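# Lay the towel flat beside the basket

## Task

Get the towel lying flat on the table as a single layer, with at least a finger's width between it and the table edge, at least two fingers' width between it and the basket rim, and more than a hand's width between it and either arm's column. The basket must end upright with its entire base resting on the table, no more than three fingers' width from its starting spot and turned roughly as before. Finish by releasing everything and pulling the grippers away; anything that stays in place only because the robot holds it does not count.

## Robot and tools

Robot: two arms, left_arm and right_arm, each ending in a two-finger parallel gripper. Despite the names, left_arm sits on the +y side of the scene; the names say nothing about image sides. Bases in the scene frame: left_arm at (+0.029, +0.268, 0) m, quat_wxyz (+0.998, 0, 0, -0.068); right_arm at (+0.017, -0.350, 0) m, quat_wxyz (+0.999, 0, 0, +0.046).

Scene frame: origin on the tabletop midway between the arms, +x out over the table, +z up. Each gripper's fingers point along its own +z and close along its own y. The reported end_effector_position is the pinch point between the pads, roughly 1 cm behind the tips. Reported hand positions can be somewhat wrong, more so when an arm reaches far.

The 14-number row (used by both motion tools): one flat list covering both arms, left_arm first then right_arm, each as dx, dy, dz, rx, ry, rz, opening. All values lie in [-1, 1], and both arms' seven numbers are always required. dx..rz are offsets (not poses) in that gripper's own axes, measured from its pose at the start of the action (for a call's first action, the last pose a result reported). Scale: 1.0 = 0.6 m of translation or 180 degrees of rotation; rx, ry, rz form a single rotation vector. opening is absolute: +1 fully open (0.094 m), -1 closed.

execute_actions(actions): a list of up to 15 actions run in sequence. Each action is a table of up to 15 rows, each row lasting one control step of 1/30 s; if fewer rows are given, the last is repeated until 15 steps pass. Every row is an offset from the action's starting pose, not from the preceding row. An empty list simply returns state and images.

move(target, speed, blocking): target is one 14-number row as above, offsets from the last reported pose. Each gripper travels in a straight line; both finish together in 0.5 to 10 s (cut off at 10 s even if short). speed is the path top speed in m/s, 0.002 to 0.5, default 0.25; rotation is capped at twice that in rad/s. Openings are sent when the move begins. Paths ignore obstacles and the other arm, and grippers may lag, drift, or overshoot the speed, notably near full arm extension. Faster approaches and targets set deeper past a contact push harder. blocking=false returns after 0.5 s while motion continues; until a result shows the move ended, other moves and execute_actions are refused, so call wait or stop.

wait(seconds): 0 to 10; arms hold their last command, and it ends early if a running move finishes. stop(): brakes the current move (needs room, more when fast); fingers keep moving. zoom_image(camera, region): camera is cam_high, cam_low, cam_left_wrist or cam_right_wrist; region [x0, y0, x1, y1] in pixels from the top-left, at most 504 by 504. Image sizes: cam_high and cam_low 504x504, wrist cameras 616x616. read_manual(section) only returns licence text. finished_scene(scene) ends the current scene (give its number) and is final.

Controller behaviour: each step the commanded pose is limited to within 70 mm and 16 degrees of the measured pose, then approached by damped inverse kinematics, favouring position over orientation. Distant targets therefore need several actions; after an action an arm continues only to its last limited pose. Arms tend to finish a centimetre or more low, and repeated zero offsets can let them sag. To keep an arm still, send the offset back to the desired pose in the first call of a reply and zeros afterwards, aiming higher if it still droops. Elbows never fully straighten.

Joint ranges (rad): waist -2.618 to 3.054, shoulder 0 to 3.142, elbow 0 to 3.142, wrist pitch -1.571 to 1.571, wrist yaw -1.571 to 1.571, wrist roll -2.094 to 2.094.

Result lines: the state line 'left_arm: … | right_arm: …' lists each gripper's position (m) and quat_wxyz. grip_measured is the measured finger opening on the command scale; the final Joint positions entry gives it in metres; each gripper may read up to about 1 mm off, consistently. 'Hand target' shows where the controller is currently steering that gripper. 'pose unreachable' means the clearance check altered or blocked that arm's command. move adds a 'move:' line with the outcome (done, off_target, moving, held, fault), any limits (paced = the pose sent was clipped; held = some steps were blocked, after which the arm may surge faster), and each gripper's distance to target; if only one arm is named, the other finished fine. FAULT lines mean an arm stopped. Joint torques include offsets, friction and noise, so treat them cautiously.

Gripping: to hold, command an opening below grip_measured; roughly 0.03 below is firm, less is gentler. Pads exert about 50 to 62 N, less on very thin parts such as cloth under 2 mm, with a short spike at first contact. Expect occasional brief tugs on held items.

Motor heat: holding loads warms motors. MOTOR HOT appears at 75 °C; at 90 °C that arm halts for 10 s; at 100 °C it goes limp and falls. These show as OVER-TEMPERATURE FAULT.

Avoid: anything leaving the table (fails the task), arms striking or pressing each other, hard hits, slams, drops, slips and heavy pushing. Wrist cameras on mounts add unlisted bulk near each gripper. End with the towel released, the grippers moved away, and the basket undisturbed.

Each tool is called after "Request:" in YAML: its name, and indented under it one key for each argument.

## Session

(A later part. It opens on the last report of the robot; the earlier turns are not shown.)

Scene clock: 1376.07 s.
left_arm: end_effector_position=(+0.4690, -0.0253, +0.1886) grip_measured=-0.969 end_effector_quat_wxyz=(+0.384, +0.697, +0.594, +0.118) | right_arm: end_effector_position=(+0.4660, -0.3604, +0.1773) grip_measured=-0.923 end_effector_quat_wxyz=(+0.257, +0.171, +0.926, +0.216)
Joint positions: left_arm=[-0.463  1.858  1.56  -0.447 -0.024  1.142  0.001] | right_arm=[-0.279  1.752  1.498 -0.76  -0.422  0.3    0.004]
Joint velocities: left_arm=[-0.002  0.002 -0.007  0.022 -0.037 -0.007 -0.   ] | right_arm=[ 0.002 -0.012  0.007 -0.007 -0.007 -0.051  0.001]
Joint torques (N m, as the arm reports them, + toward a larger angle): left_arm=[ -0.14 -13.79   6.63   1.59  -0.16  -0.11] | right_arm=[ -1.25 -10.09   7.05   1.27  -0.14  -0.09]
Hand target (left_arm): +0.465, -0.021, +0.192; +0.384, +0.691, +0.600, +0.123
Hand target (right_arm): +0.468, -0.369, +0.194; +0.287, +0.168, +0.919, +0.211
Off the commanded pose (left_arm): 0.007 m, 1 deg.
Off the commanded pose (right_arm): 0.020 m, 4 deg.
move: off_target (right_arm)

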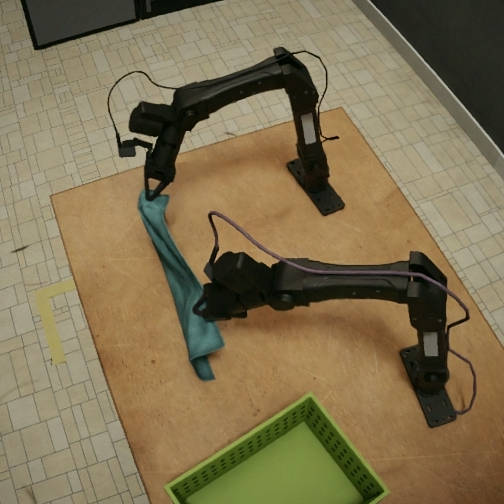

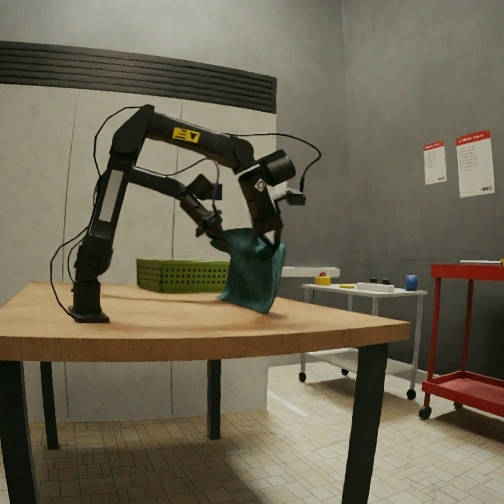

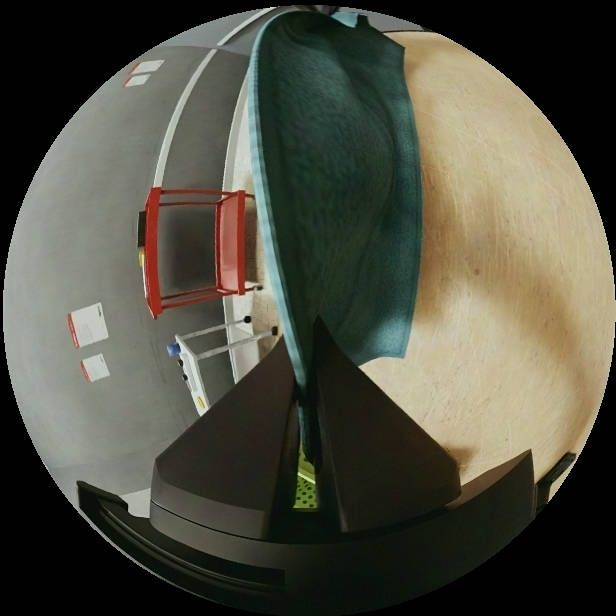

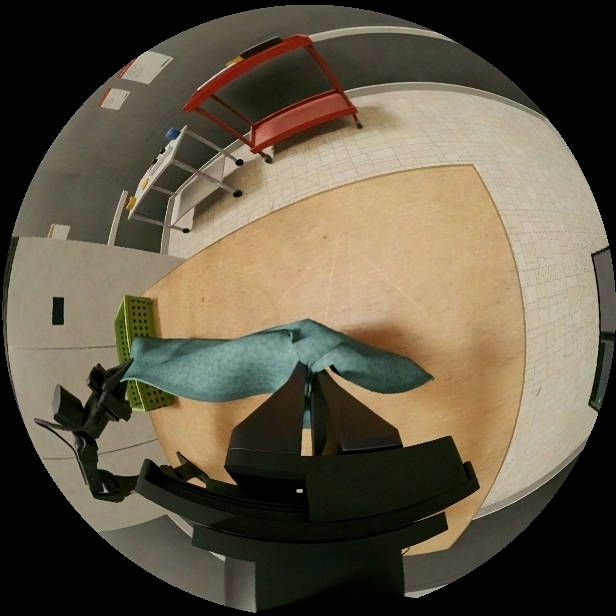

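Request:
execute_actions:
  actions: []

Scene clock: 1385.20 s.
left_arm: end_effector_position=(+0.4692, -0.0254, +0.1888) grip_measured=-0.969 end_effector_quat_wxyz=(+0.384, +0.697, +0.594, +0.119) | right_arm: end_effector_position=(+0.4662, -0.3605, +0.1774) grip_measured=-0.923 end_effector_quat_wxyz=(+0.258, +0.171, +0.926, +0.216)
Joint positions: left_arm=[-0.463  1.858  1.56  -0.445 -0.024  1.142  0.001] | right_arm=[-0.279  1.752  1.498 -0.759 -0.422  0.3    0.004]
Joint velocities: left_arm=[-0.007  0.012 -0.002  0.022  0.022 -0.022 -0.001] | right_arm=[ 0.007  0.002 -0.007  0.007 -0.066 -0.022  0.   ]
Joint torques (N m, as the arm reports them, + toward a larger angle): left_arm=[ -0.28 -13.73   6.42   1.6   -0.19  -0.12] | right_arm=[ -1.24 -10.13   7.02   1.23  -0.14  -0.09]
Hand target (left_arm): +0.465, -0.021, +0.192; +0.384, +0.691, +0.600, +0.124
Hand target (right_arm): +0.468, -0.369, +0.194; +0.287, +0.168, +0.919, +0.211
Off the commanded pose (left_arm): 0.007 m, 1 deg.
Off the commanded pose (right_arm): 0.020 m, 4 deg.

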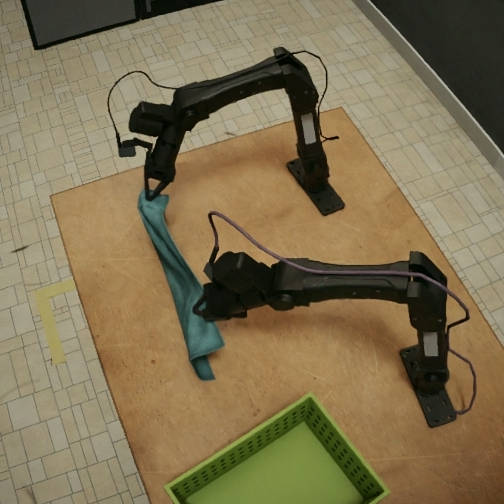

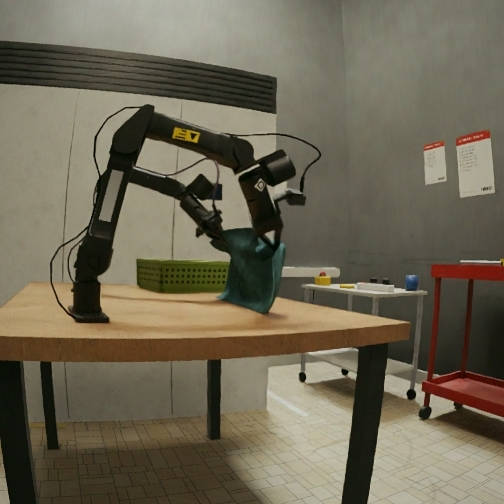

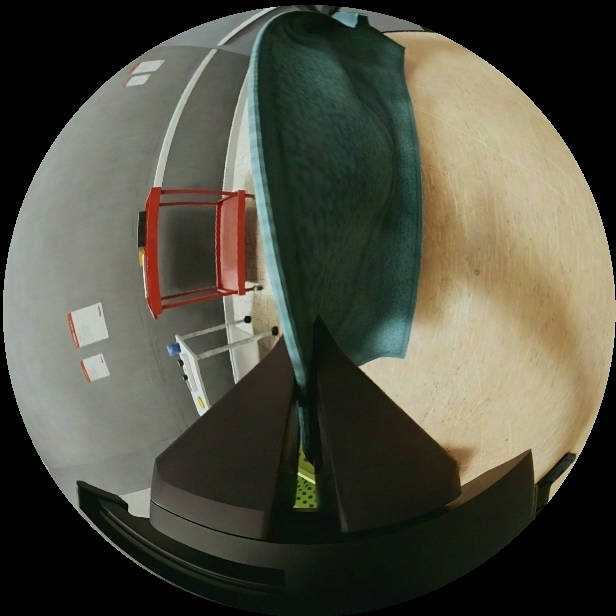

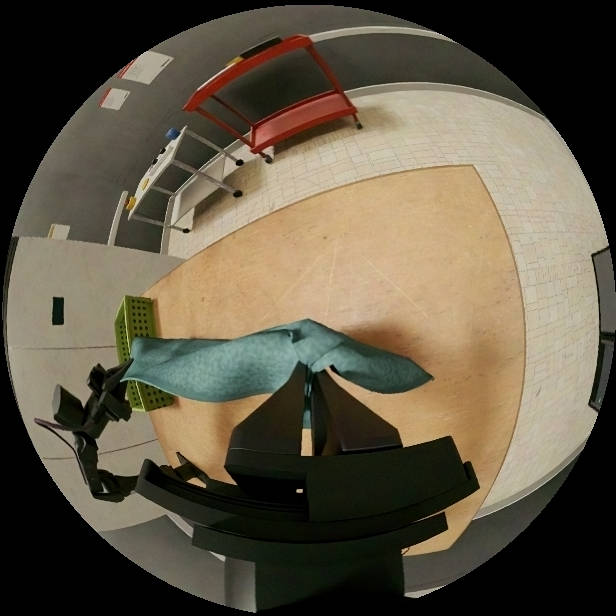

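Request:
zoom_image:
  camera: "cam_low"
  region: [140, 170, 380, 340]

Request:
zoom_image:
  camera: "cam_high"
  region: [80, 150, 320, 400]

Region (140, 170, 380, 340) of cam_low's 504x504 image, scaled by 2.100, with more detail than that image has; it fills the top 357 rows of this view, and the rest is white.

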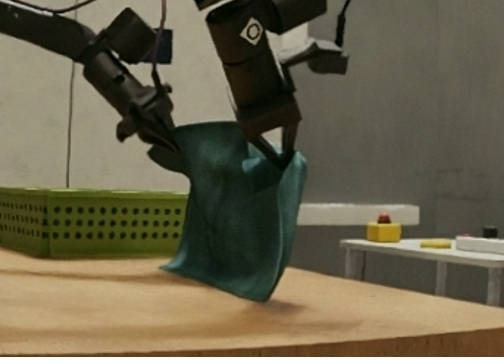

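Region (80, 150, 320, 400) of cam_high's 504x504 image, scaled by 2.016, with more detail than that image has; it fills the left 484 columns of this view, and the rest is white.

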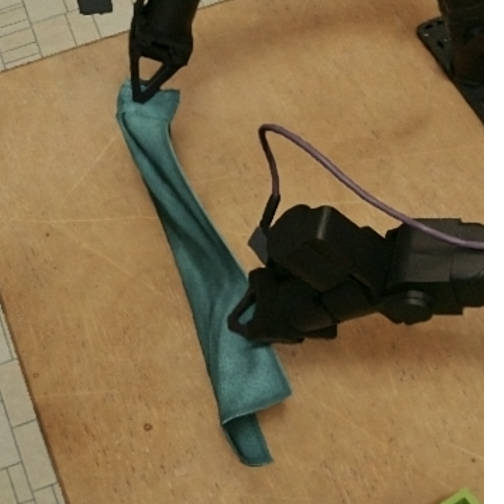

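Request:
move:
  target: [-0.0145,0.1695,-0.034,0,0,0,-1,-0.154,0.0905,-0.078,0,0,0,-1]
  speed: 0.08

Scene clock: 1412.00 s.
left_arm: end_effector_position=(+0.5268, -0.0298, +0.2686) grip_measured=-0.969 end_effector_quat_wxyz=(+0.385, +0.697, +0.593, +0.117) | right_arm: end_effector_position=(+0.5249, -0.3712, +0.2701) grip_measured=-0.923 end_effector_quat_wxyz=(+0.247, +0.177, +0.927, +0.218)
Joint positions: left_arm=[-0.398  2.154  2.312 -0.902  0.028  1.187  0.001] | right_arm=[-0.279  2.177  2.499 -1.356 -0.424  0.307  0.004]
Joint velocities: left_arm=[-0.002  0.002  0.017 -0.066 -0.022 -0.022 -0.001] | right_arm=[-0.017  0.007 -0.007  0.066  0.022 -0.095  0.   ]
Joint torques (N m, as the arm reports them, + toward a larger angle): left_arm=[  0.86 -13.43  10.63   1.35   0.06   0.08] | right_arm=[ 0.53 -9.4   8.95  1.04 -0.11  0.  ]
Hand target (left_arm): +0.529, -0.024, +0.273; +0.384, +0.697, +0.594, +0.119
Hand target (right_arm): +0.528, -0.369, +0.277; +0.258, +0.171, +0.926, +0.216
Off the commanded pose (left_arm): 0.007 m, 0 deg.
Off the commanded pose (right_arm): 0.008 m, 1 deg.
move: done

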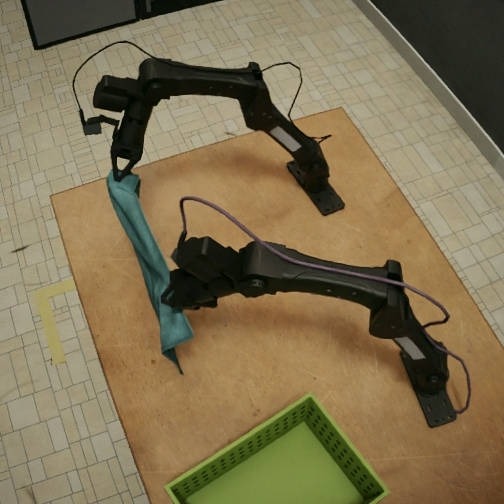

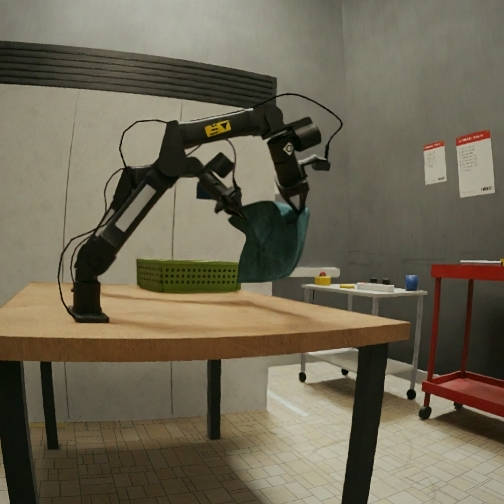

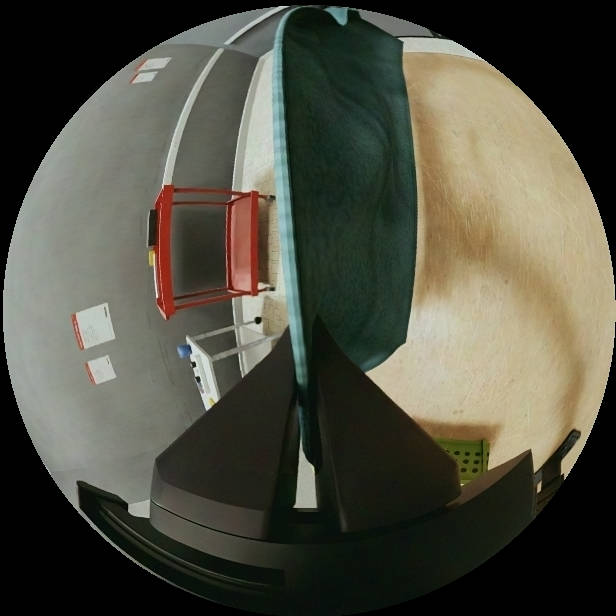

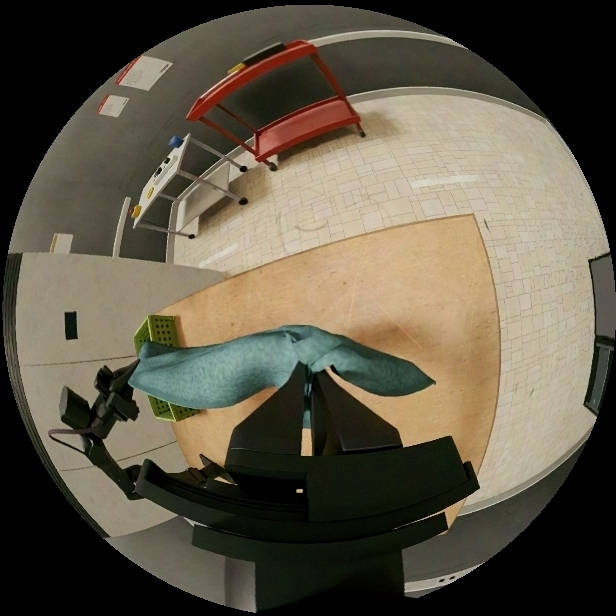

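Request:
move:
  target: [0.037,0.038,0.052,0,0,0,-1,-0.037,0.0,0.073,0,0,0,-1]
  speed: 0.06

Scene clock: 1422.10 s.
left_arm: end_effector_position=(+0.5671, -0.0274, +0.2528) grip_measured=-0.969 end_effector_quat_wxyz=(+0.386, +0.697, +0.593, +0.117) | right_arm: end_effector_position=(+0.5646, -0.3663, +0.2395) grip_measured=-0.923 end_effector_quat_wxyz=(+0.242, +0.178, +0.927, +0.225)
Joint positions: left_arm=[-0.351  2.363  2.604 -0.984  0.063  1.218  0.001] | right_arm=[-0.257  2.423  2.805 -1.416 -0.426  0.331  0.004]
Joint velocities: left_arm=[ 0.002 -0.007  0.002  0.022 -0.007  0.007  0.   ] | right_arm=[-0.007  0.027  0.042  0.007  0.066 -0.007 -0.   ]
Joint torques (N m, as the arm reports them, + toward a larger angle): left_arm=[  0.83 -14.73  10.38   1.36   0.08   0.08] | right_arm=[  0.3  -10.67   8.72   1.    -0.04   0.04]
Hand target (left_arm): +0.569, -0.022, +0.256; +0.385, +0.697, +0.593, +0.117
Hand target (right_arm): +0.566, -0.367, +0.244; +0.250, +0.177, +0.926, +0.219
Off the commanded pose (left_arm): 0.007 m, 0 deg.
Off the commanded pose (right_arm): 0.005 m, 1 deg.
move: done

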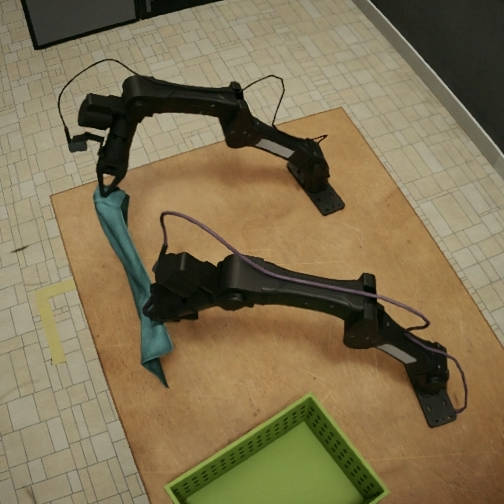

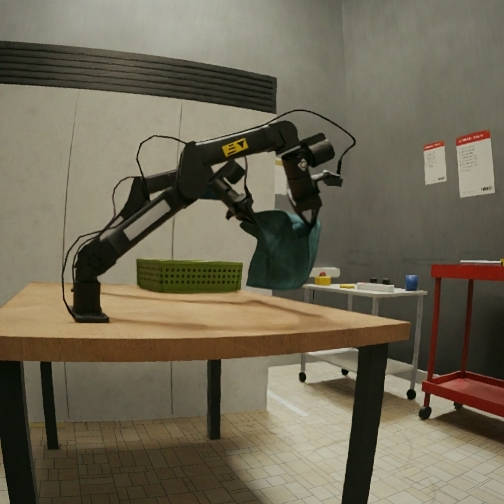

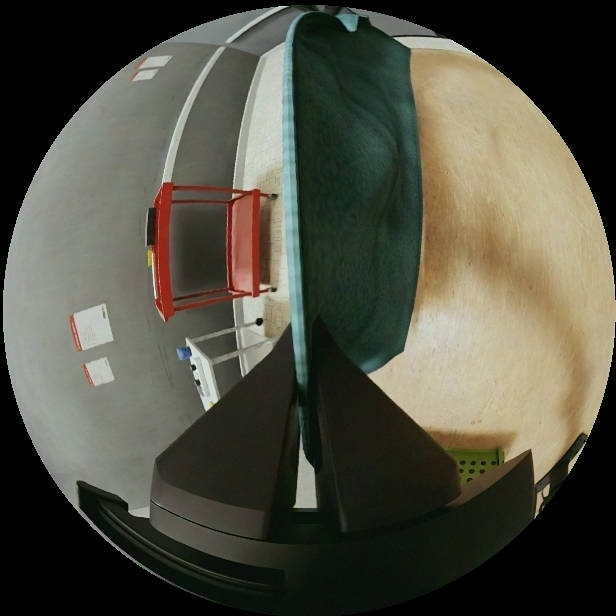

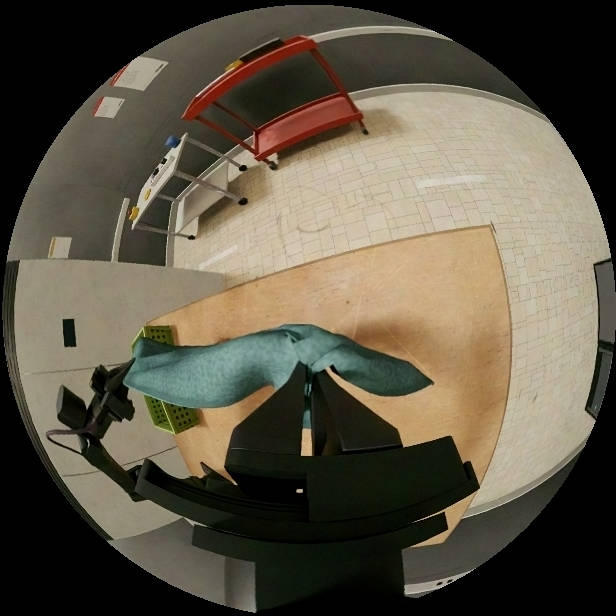

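Request:
move:
  target: [0.020,-0.052,0.026,0,0,0,-1,0.034,-0.028,0.0295,0,0,0,-1]
  speed: 0.05

Request:
zoom_image:
  camera: "cam_low"
  region: [170, 170, 410, 340]

Scene clock: 1434.13 s.
left_arm: end_effector_position=(+0.5612, -0.0245, +0.2132) grip_measured=-0.969 end_effector_quat_wxyz=(+0.384, +0.698, +0.593, +0.116) | right_arm: end_effector_position=(+0.5519, -0.3633, +0.1875) grip_measured=-0.923 end_effector_quat_wxyz=(+0.213, +0.183, +0.933, +0.226)
Joint positions: left_arm=[-0.351  2.216  2.185 -0.715  0.064  1.218  0.001] | right_arm=[-0.257  2.22   2.24  -1.115 -0.432  0.328  0.004]
Joint velocities: left_arm=[ 0.012  0.017 -0.012 -0.007  0.066  0.007 -0.   ] | right_arm=[ 0.012 -0.022 -0.002  0.022 -0.022 -0.037  0.001]
Joint torques (N m, as the arm reports them, + toward a larger angle): left_arm=[  0.02 -16.87   6.26   1.61   0.01   0.03] | right_arm=[ -0.16 -13.82   6.45   1.1   -0.13   0.  ]
Hand target (left_arm): +0.557, -0.023, +0.218; +0.386, +0.697, +0.593, +0.117
Hand target (right_arm): +0.552, -0.365, +0.209; +0.241, +0.177, +0.927, +0.225
Off the commanded pose (left_arm): 0.006 m, 0 deg.
Off the commanded pose (right_arm): 0.022 m, 3 deg.
move: off_target (right_arm)

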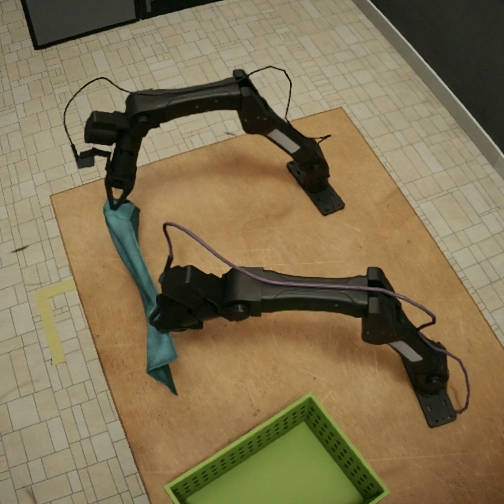

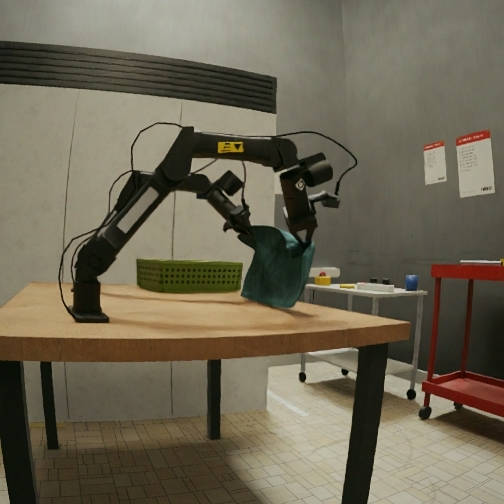

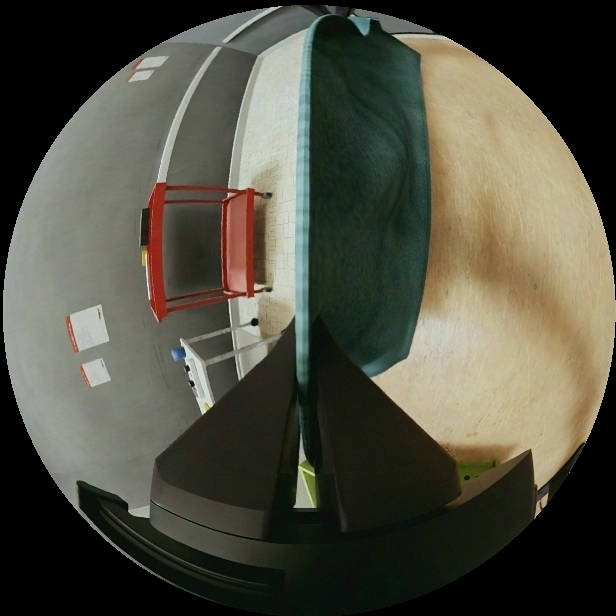

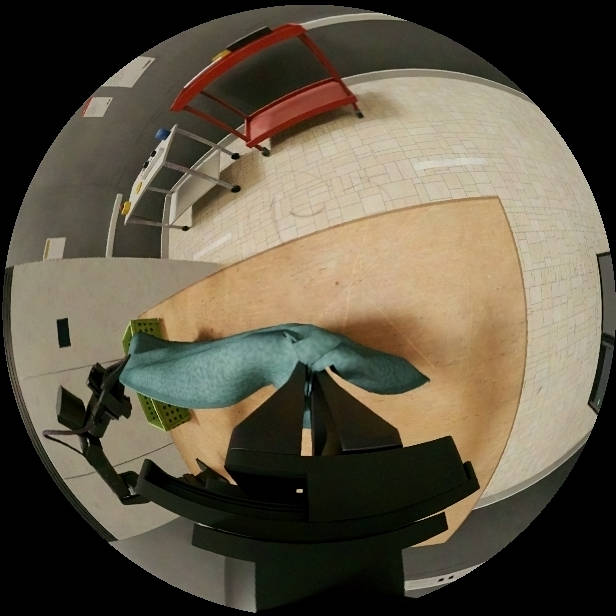

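Region (170, 170, 410, 340) of cam_low's 504x504 image, scaled by 2.100, with more detail than that image has; it fills the top 357 rows of this view, and the rest is white.

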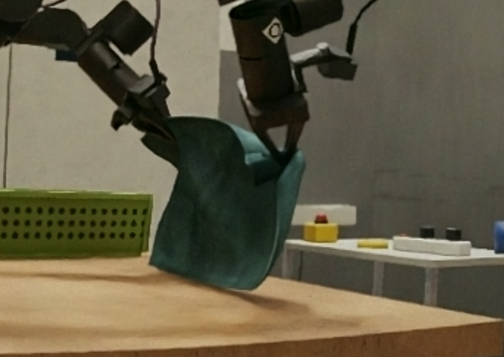

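Request:
move:
  target: [-0.024,-0.162,-0.0655,0,0,0,-1,0.133,-0.0485,-0.072,0,0,0,-1]
  speed: 0.06

Request:
zoom_image:
  camera: "cam_low"
  region: [140, 170, 380, 340]

Scene clock: 1442.23 s.
left_arm: end_effector_position=(+0.4653, -0.0260, +0.1787) grip_measured=-0.969 end_effector_quat_wxyz=(+0.386, +0.702, +0.587, +0.112) | right_arm: end_effector_position=(+0.4551, -0.3606, +0.1683) grip_measured=-0.923 end_effector_quat_wxyz=(+0.185, +0.187, +0.938, +0.227)
Joint positions: left_arm=[-0.461  1.85   1.507 -0.4   -0.004  1.154  0.001] | right_arm=[-0.296  1.835  1.623 -0.958 -0.452  0.283  0.004]
Joint velocities: left_arm=[-0.017 -0.002 -0.002 -0.066  0.037 -0.081  0.   ] | right_arm=[ 0.022 -0.002  0.012 -0.066  0.037 -0.037 -0.   ]
Joint torques (N m, as the arm reports them, + toward a larger angle): left_arm=[ -0.27 -13.45   6.28   1.63  -0.16  -0.14] | right_arm=[ -1.13 -10.6    6.45   1.    -0.21  -0.12]
Hand target (left_arm): +0.462, -0.022, +0.179; +0.384, +0.698, +0.593, +0.116
Hand target (right_arm): +0.456, -0.367, +0.183; +0.212, +0.183, +0.933, +0.225
Off the commanded pose (left_arm): 0.006 m, 1 deg.
Off the commanded pose (right_arm): 0.016 m, 3 deg.
move: off_target (right_arm)

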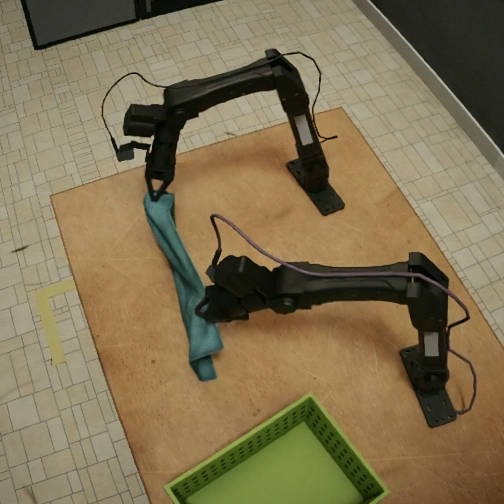

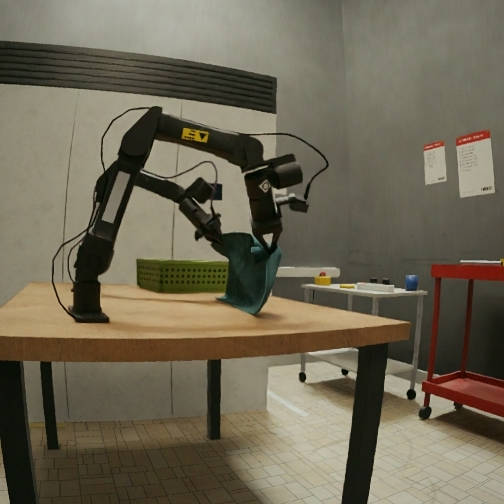

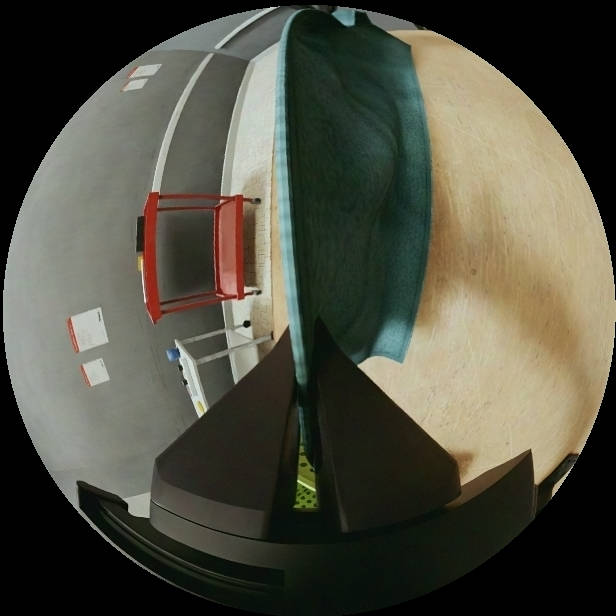

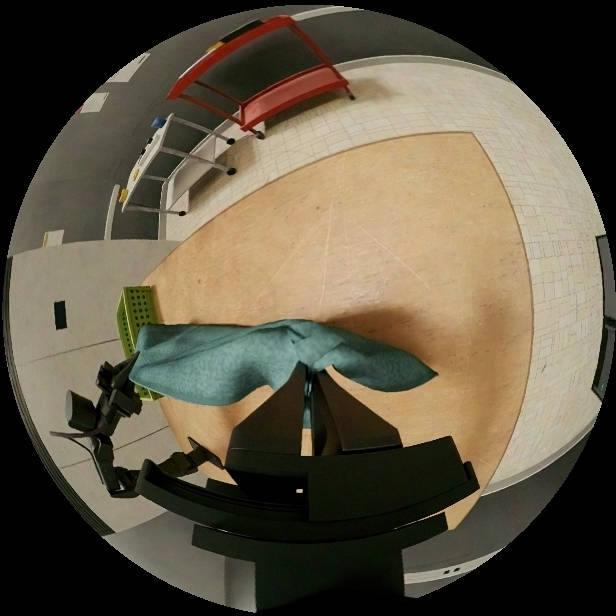

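Region (140, 170, 380, 340) of cam_low's 504x504 image, scaled by 2.100, with more detail than that image has; it fills the top 357 rows of this view, and the rest is white.

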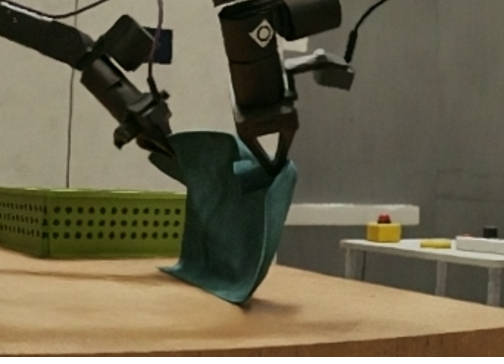

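Request:
move:
  target: [0.016,0.213,0.021,0,0,0,-1,-0.19,0.106,-0.038,0,0,0,-1]
  speed: 0.1

Scene clock: 1503.73 s.
left_arm: end_effector_position=(+0.5691, -0.0281, +0.2498) grip_measured=-0.969 end_effector_quat_wxyz=(+0.388, +0.701, +0.587, +0.113) | right_arm: end_effector_position=(+0.5593, -0.3670, +0.2417) grip_measured=-0.923 end_effector_quat_wxyz=(+0.229, +0.198, +0.923, +0.240)
Joint positions: left_arm=[-0.345  2.365  2.593 -0.969  0.082  1.232  0.001] | right_arm=[-0.268  2.429  2.829 -1.45  -0.453  0.368  0.004]
Joint velocities: left_arm=[-0.007  0.002  0.012 -0.066  0.007 -0.022  0.002] | right_arm=[ 0.022 -0.002 -0.012  0.007  0.022  0.022 -0.001]
Joint torques (N m, as the arm reports them, + toward a larger angle): left_arm=[  0.78 -14.91  10.36   1.38   0.11   0.1 ] | right_arm=[  0.35 -10.78   8.61   0.97  -0.11   0.04]
Hand target (left_arm): +0.570, -0.023, +0.253; +0.387, +0.702, +0.587, +0.112
Hand target (right_arm): +0.561, -0.366, +0.248; +0.240, +0.195, +0.921, +0.238
Off the commanded pose (left_arm): 0.006 m, 0 deg.
Off the commanded pose (right_arm): 0.007 m, 6 deg.
elbow stopped short (right arm): the move would have taken joint 3 (elbow) straighter than the controller allows; a more bent joint 3 avoids this.
move: off_target (right_arm)

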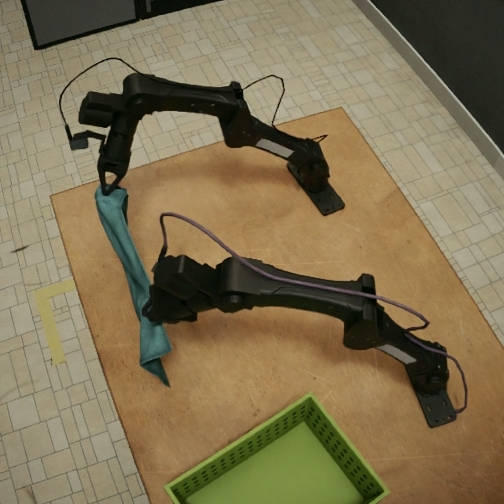

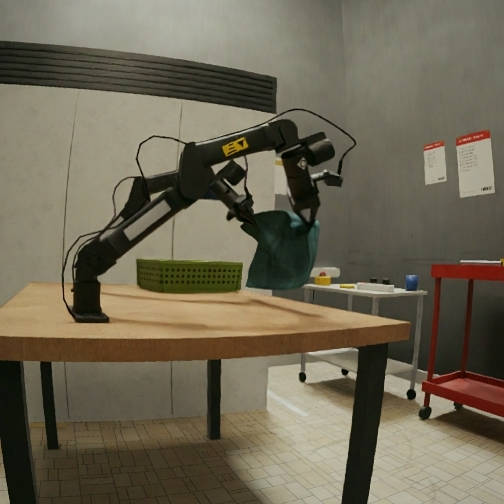

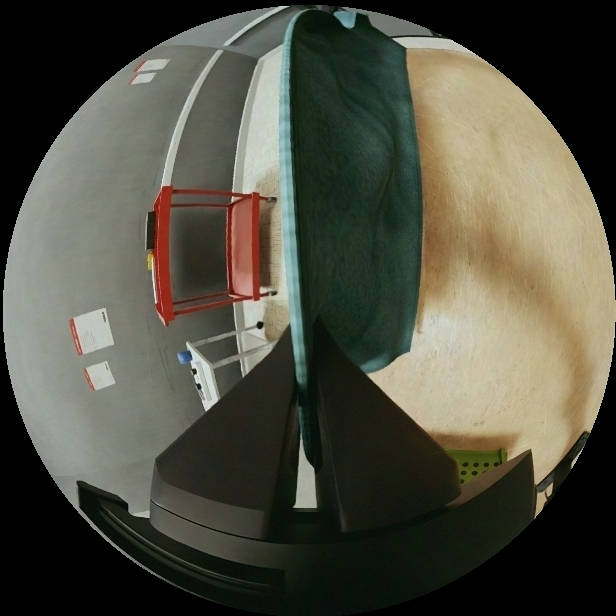

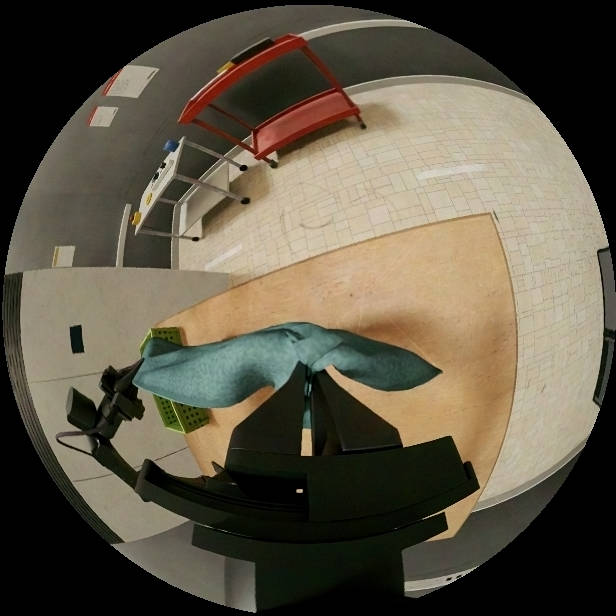

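Request:
move:
  target: [0.0,0.006,-0.006,-0.152,0.002,0.068,-1,0.0,0.0,-0.008,-0.079,-0.134,-0.059,-1]
  speed: 0.1

Request:
zoom_image:
  camera: "cam_low"
  region: [170, 150, 410, 340]

Scene clock: 1520.03 s.
left_arm: end_effector_position=(+0.5742, -0.0288, +0.2507) grip_measured=-0.969 end_effector_quat_wxyz=(+0.527, +0.648, +0.471, +0.283) | right_arm: end_effector_position=(+0.5569, -0.3612, +0.2219) grip_measured=-0.923 end_effector_quat_wxyz=(+0.432, +0.133, +0.845, +0.284)
Joint positions: left_arm=[-0.385  2.015  1.633  0.094 -0.069  1.414  0.001] | right_arm=[-0.283  1.853  1.496 -0.215 -0.538  0.42   0.004]
Joint velocities: left_arm=[-0.017  0.017 -0.002 -0.022 -0.037 -0.022  0.   ] | right_arm=[-0.017 -0.002 -0.002 -0.037  0.051  0.051 -0.001]
Joint torques (N m, as the arm reports them, + toward a larger angle): left_arm=[ -0.46 -15.45   6.86   1.99  -0.2    0.07] | right_arm=[ -1.1  -11.45   7.58   1.63  -0.17   0.01]
Hand target (left_arm): +0.570, -0.027, +0.254; +0.526, +0.646, +0.470, +0.291
Hand target (right_arm): +0.555, -0.368, +0.245; +0.459, +0.129, +0.832, +0.282
Off the commanded pose (left_arm): 0.006 m, 1 deg.
Off the commanded pose (right_arm): 0.025 m, 3 deg.
move: off_target (right_arm)

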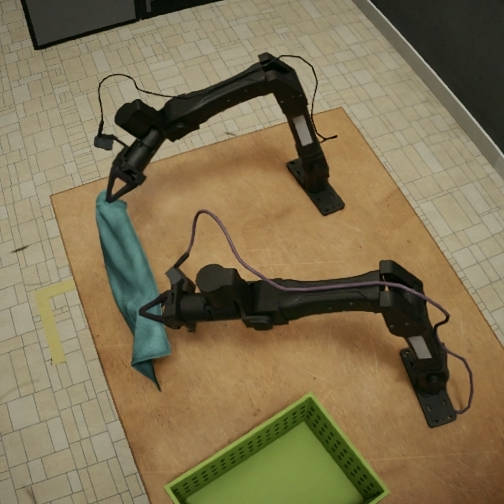

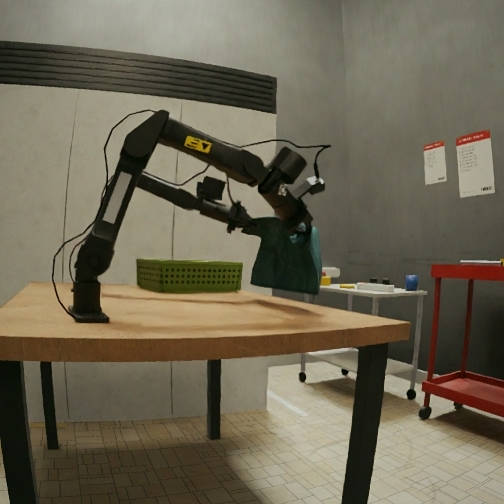

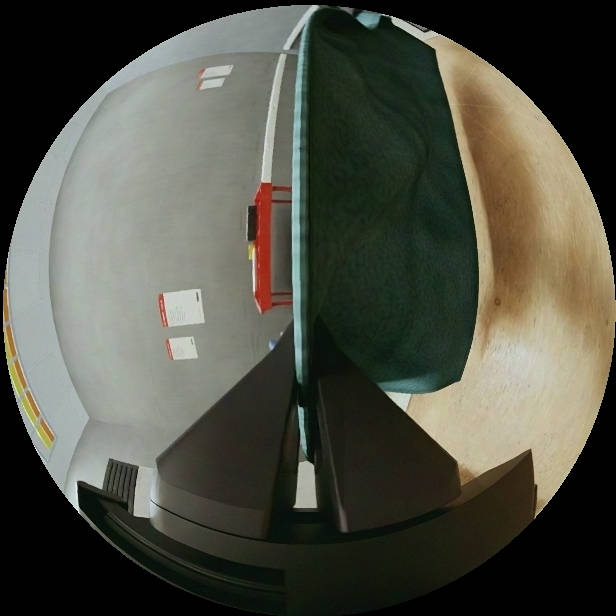

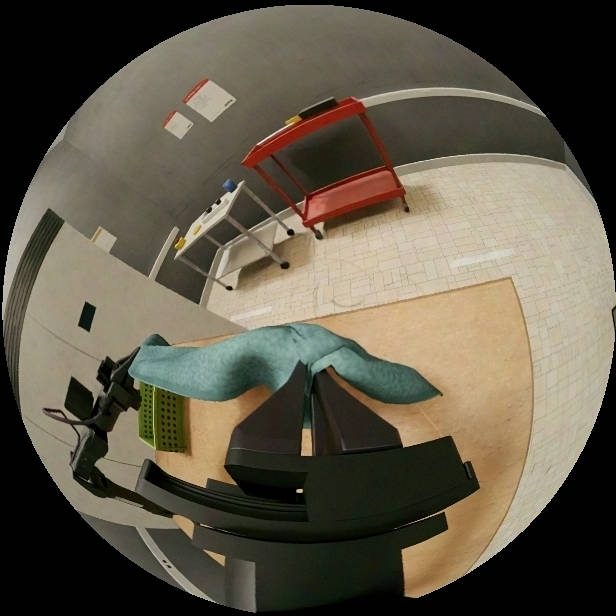

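Region (170, 150, 410, 340) of cam_low's 504x504 image, scaled by 2.100, with more detail than that image has; it fills the top 399 rows of this view, and the rest is white.

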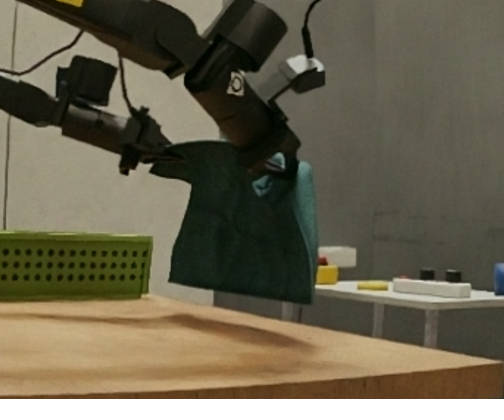

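Request:
move:
  target: [0.004,-0.101,-0.004,-0.0505,0,0.0231,-1,0.059,-0.046,0.001,0,0,0,-1]
  speed: 0.05

Request:
zoom_image:
  camera: "cam_low"
  region: [170, 150, 410, 340]

Scene clock: 1530.27 s.
left_arm: end_effector_position=(+0.5563, -0.0280, +0.2054) grip_measured=-0.969 end_effector_quat_wxyz=(+0.577, +0.616, +0.420, +0.335) | right_arm: end_effector_position=(+0.5367, -0.3587, +0.1598) grip_measured=-0.923 end_effector_quat_wxyz=(+0.404, +0.142, +0.856, +0.289)
Joint positions: left_arm=[-0.406  2.033  1.289  0.633 -0.095  1.488  0.001] | right_arm=[-0.29   1.853  1.29  -0.075 -0.554  0.413  0.004]
Joint velocities: left_arm=[-0.007  0.007 -0.012  0.007 -0.007 -0.095 -0.   ] | right_arm=[-0.017  0.007  0.022 -0.007 -0.007 -0.037 -0.001]
Joint torques (N m, as the arm reports them, + toward a larger angle): left_arm=[ -0.29 -12.56   6.03   2.06  -0.2    0.09] | right_arm=[ -1.14 -11.36   7.11   1.6   -0.11  -0.11]
Hand target (left_arm): +0.554, -0.026, +0.193; +0.566, +0.620, +0.425, +0.338
Hand target (right_arm): +0.536, -0.366, +0.182; +0.432, +0.133, +0.846, +0.284
Off the commanded pose (left_arm): 0.012 m, 1 deg.
Off the commanded pose (right_arm): 0.024 m, 4 deg.
move: off_target (left_arm, right_arm)

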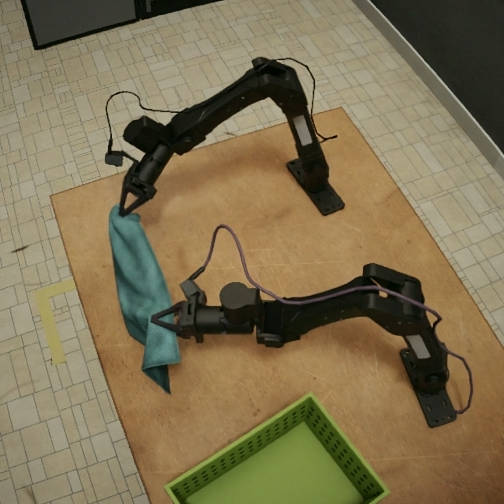

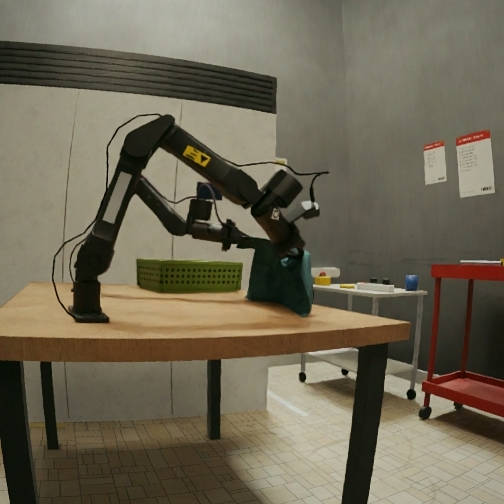

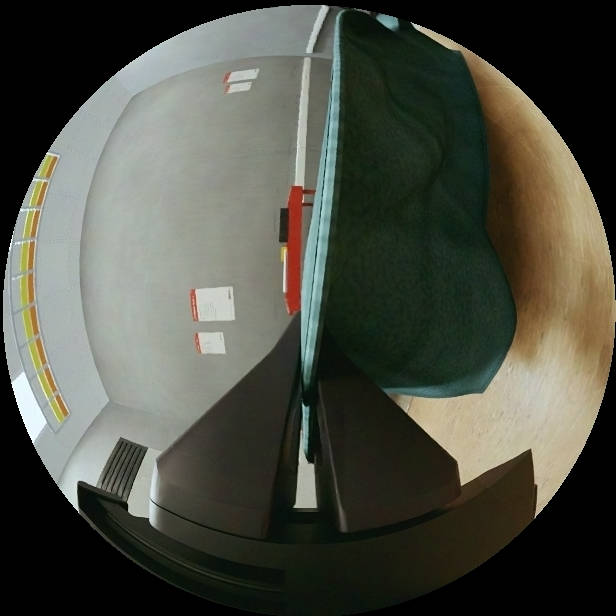

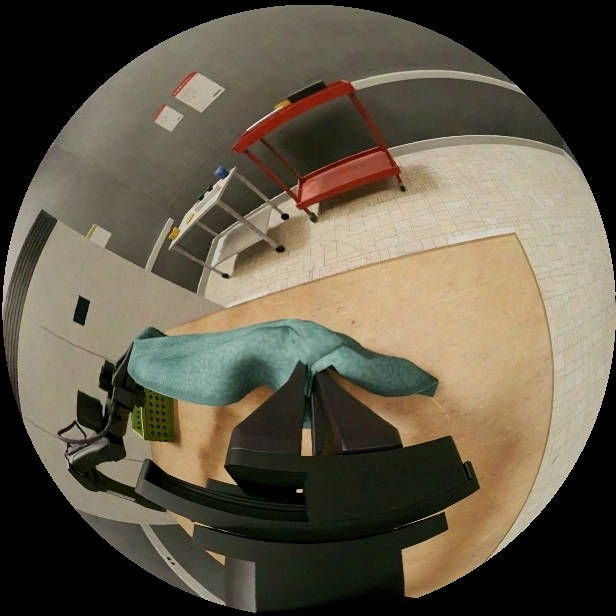

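Region (170, 150, 410, 340) of cam_low's 504x504 image, scaled by 2.100, with more detail than that image has; it fills the top 399 rows of this view, and the rest is white.

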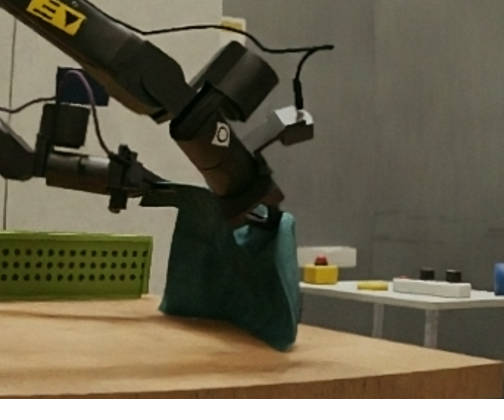

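Request:
execute_actions:
  actions: []

Scene clock: 1532.50 s.
left_arm: end_effector_position=(+0.5563, -0.0280, +0.2056) grip_measured=-0.969 end_effector_quat_wxyz=(+0.577, +0.615, +0.420, +0.335) | right_arm: end_effector_position=(+0.5368, -0.3586, +0.1600) grip_measured=-0.923 end_effector_quat_wxyz=(+0.404, +0.142, +0.856, +0.289)
Joint positions: left_arm=[-0.406  2.033  1.289  0.634 -0.095  1.488  0.001] | right_arm=[-0.29   1.853  1.29  -0.074 -0.554  0.413  0.004]
Joint velocities: left_arm=[-0.012 -0.002 -0.007 -0.007 -0.051  0.081 -0.   ] | right_arm=[-0.007 -0.022  0.002 -0.022  0.007 -0.051 -0.   ]
Joint torques (N m, as the arm reports them, + toward a larger angle): left_arm=[ -0.32 -12.4    5.97   2.05  -0.17   0.08] | right_arm=[ -1.15 -11.37   7.11   1.58  -0.17  -0.11]
Hand target (left_arm): +0.554, -0.026, +0.193; +0.566, +0.620, +0.425, +0.338
Hand target (right_arm): +0.536, -0.366, +0.182; +0.432, +0.133, +0.846, +0.284
Off the commanded pose (left_arm): 0.013 m, 1 deg.
Off the commanded pose (right_arm): 0.023 m, 4 deg.

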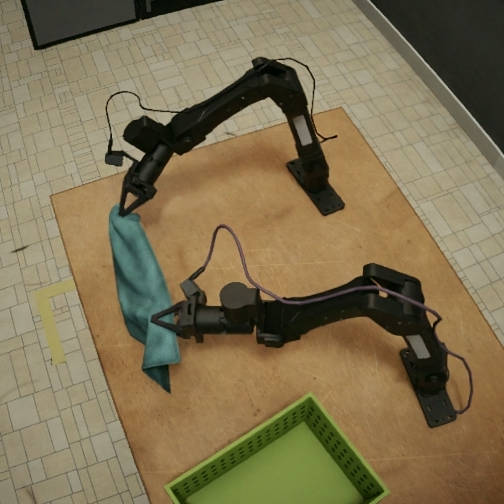

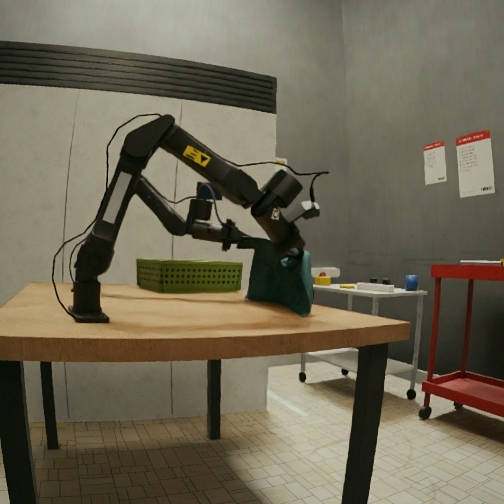

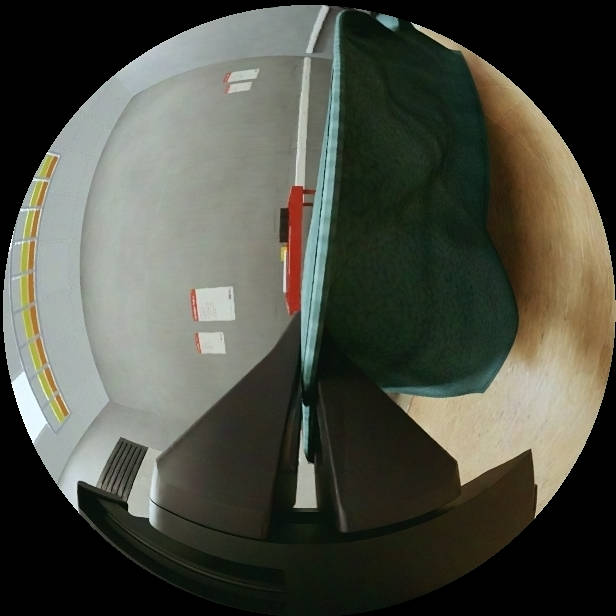

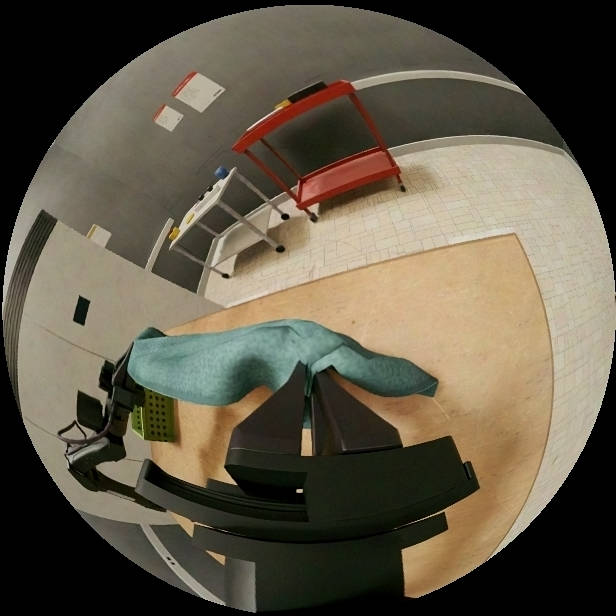

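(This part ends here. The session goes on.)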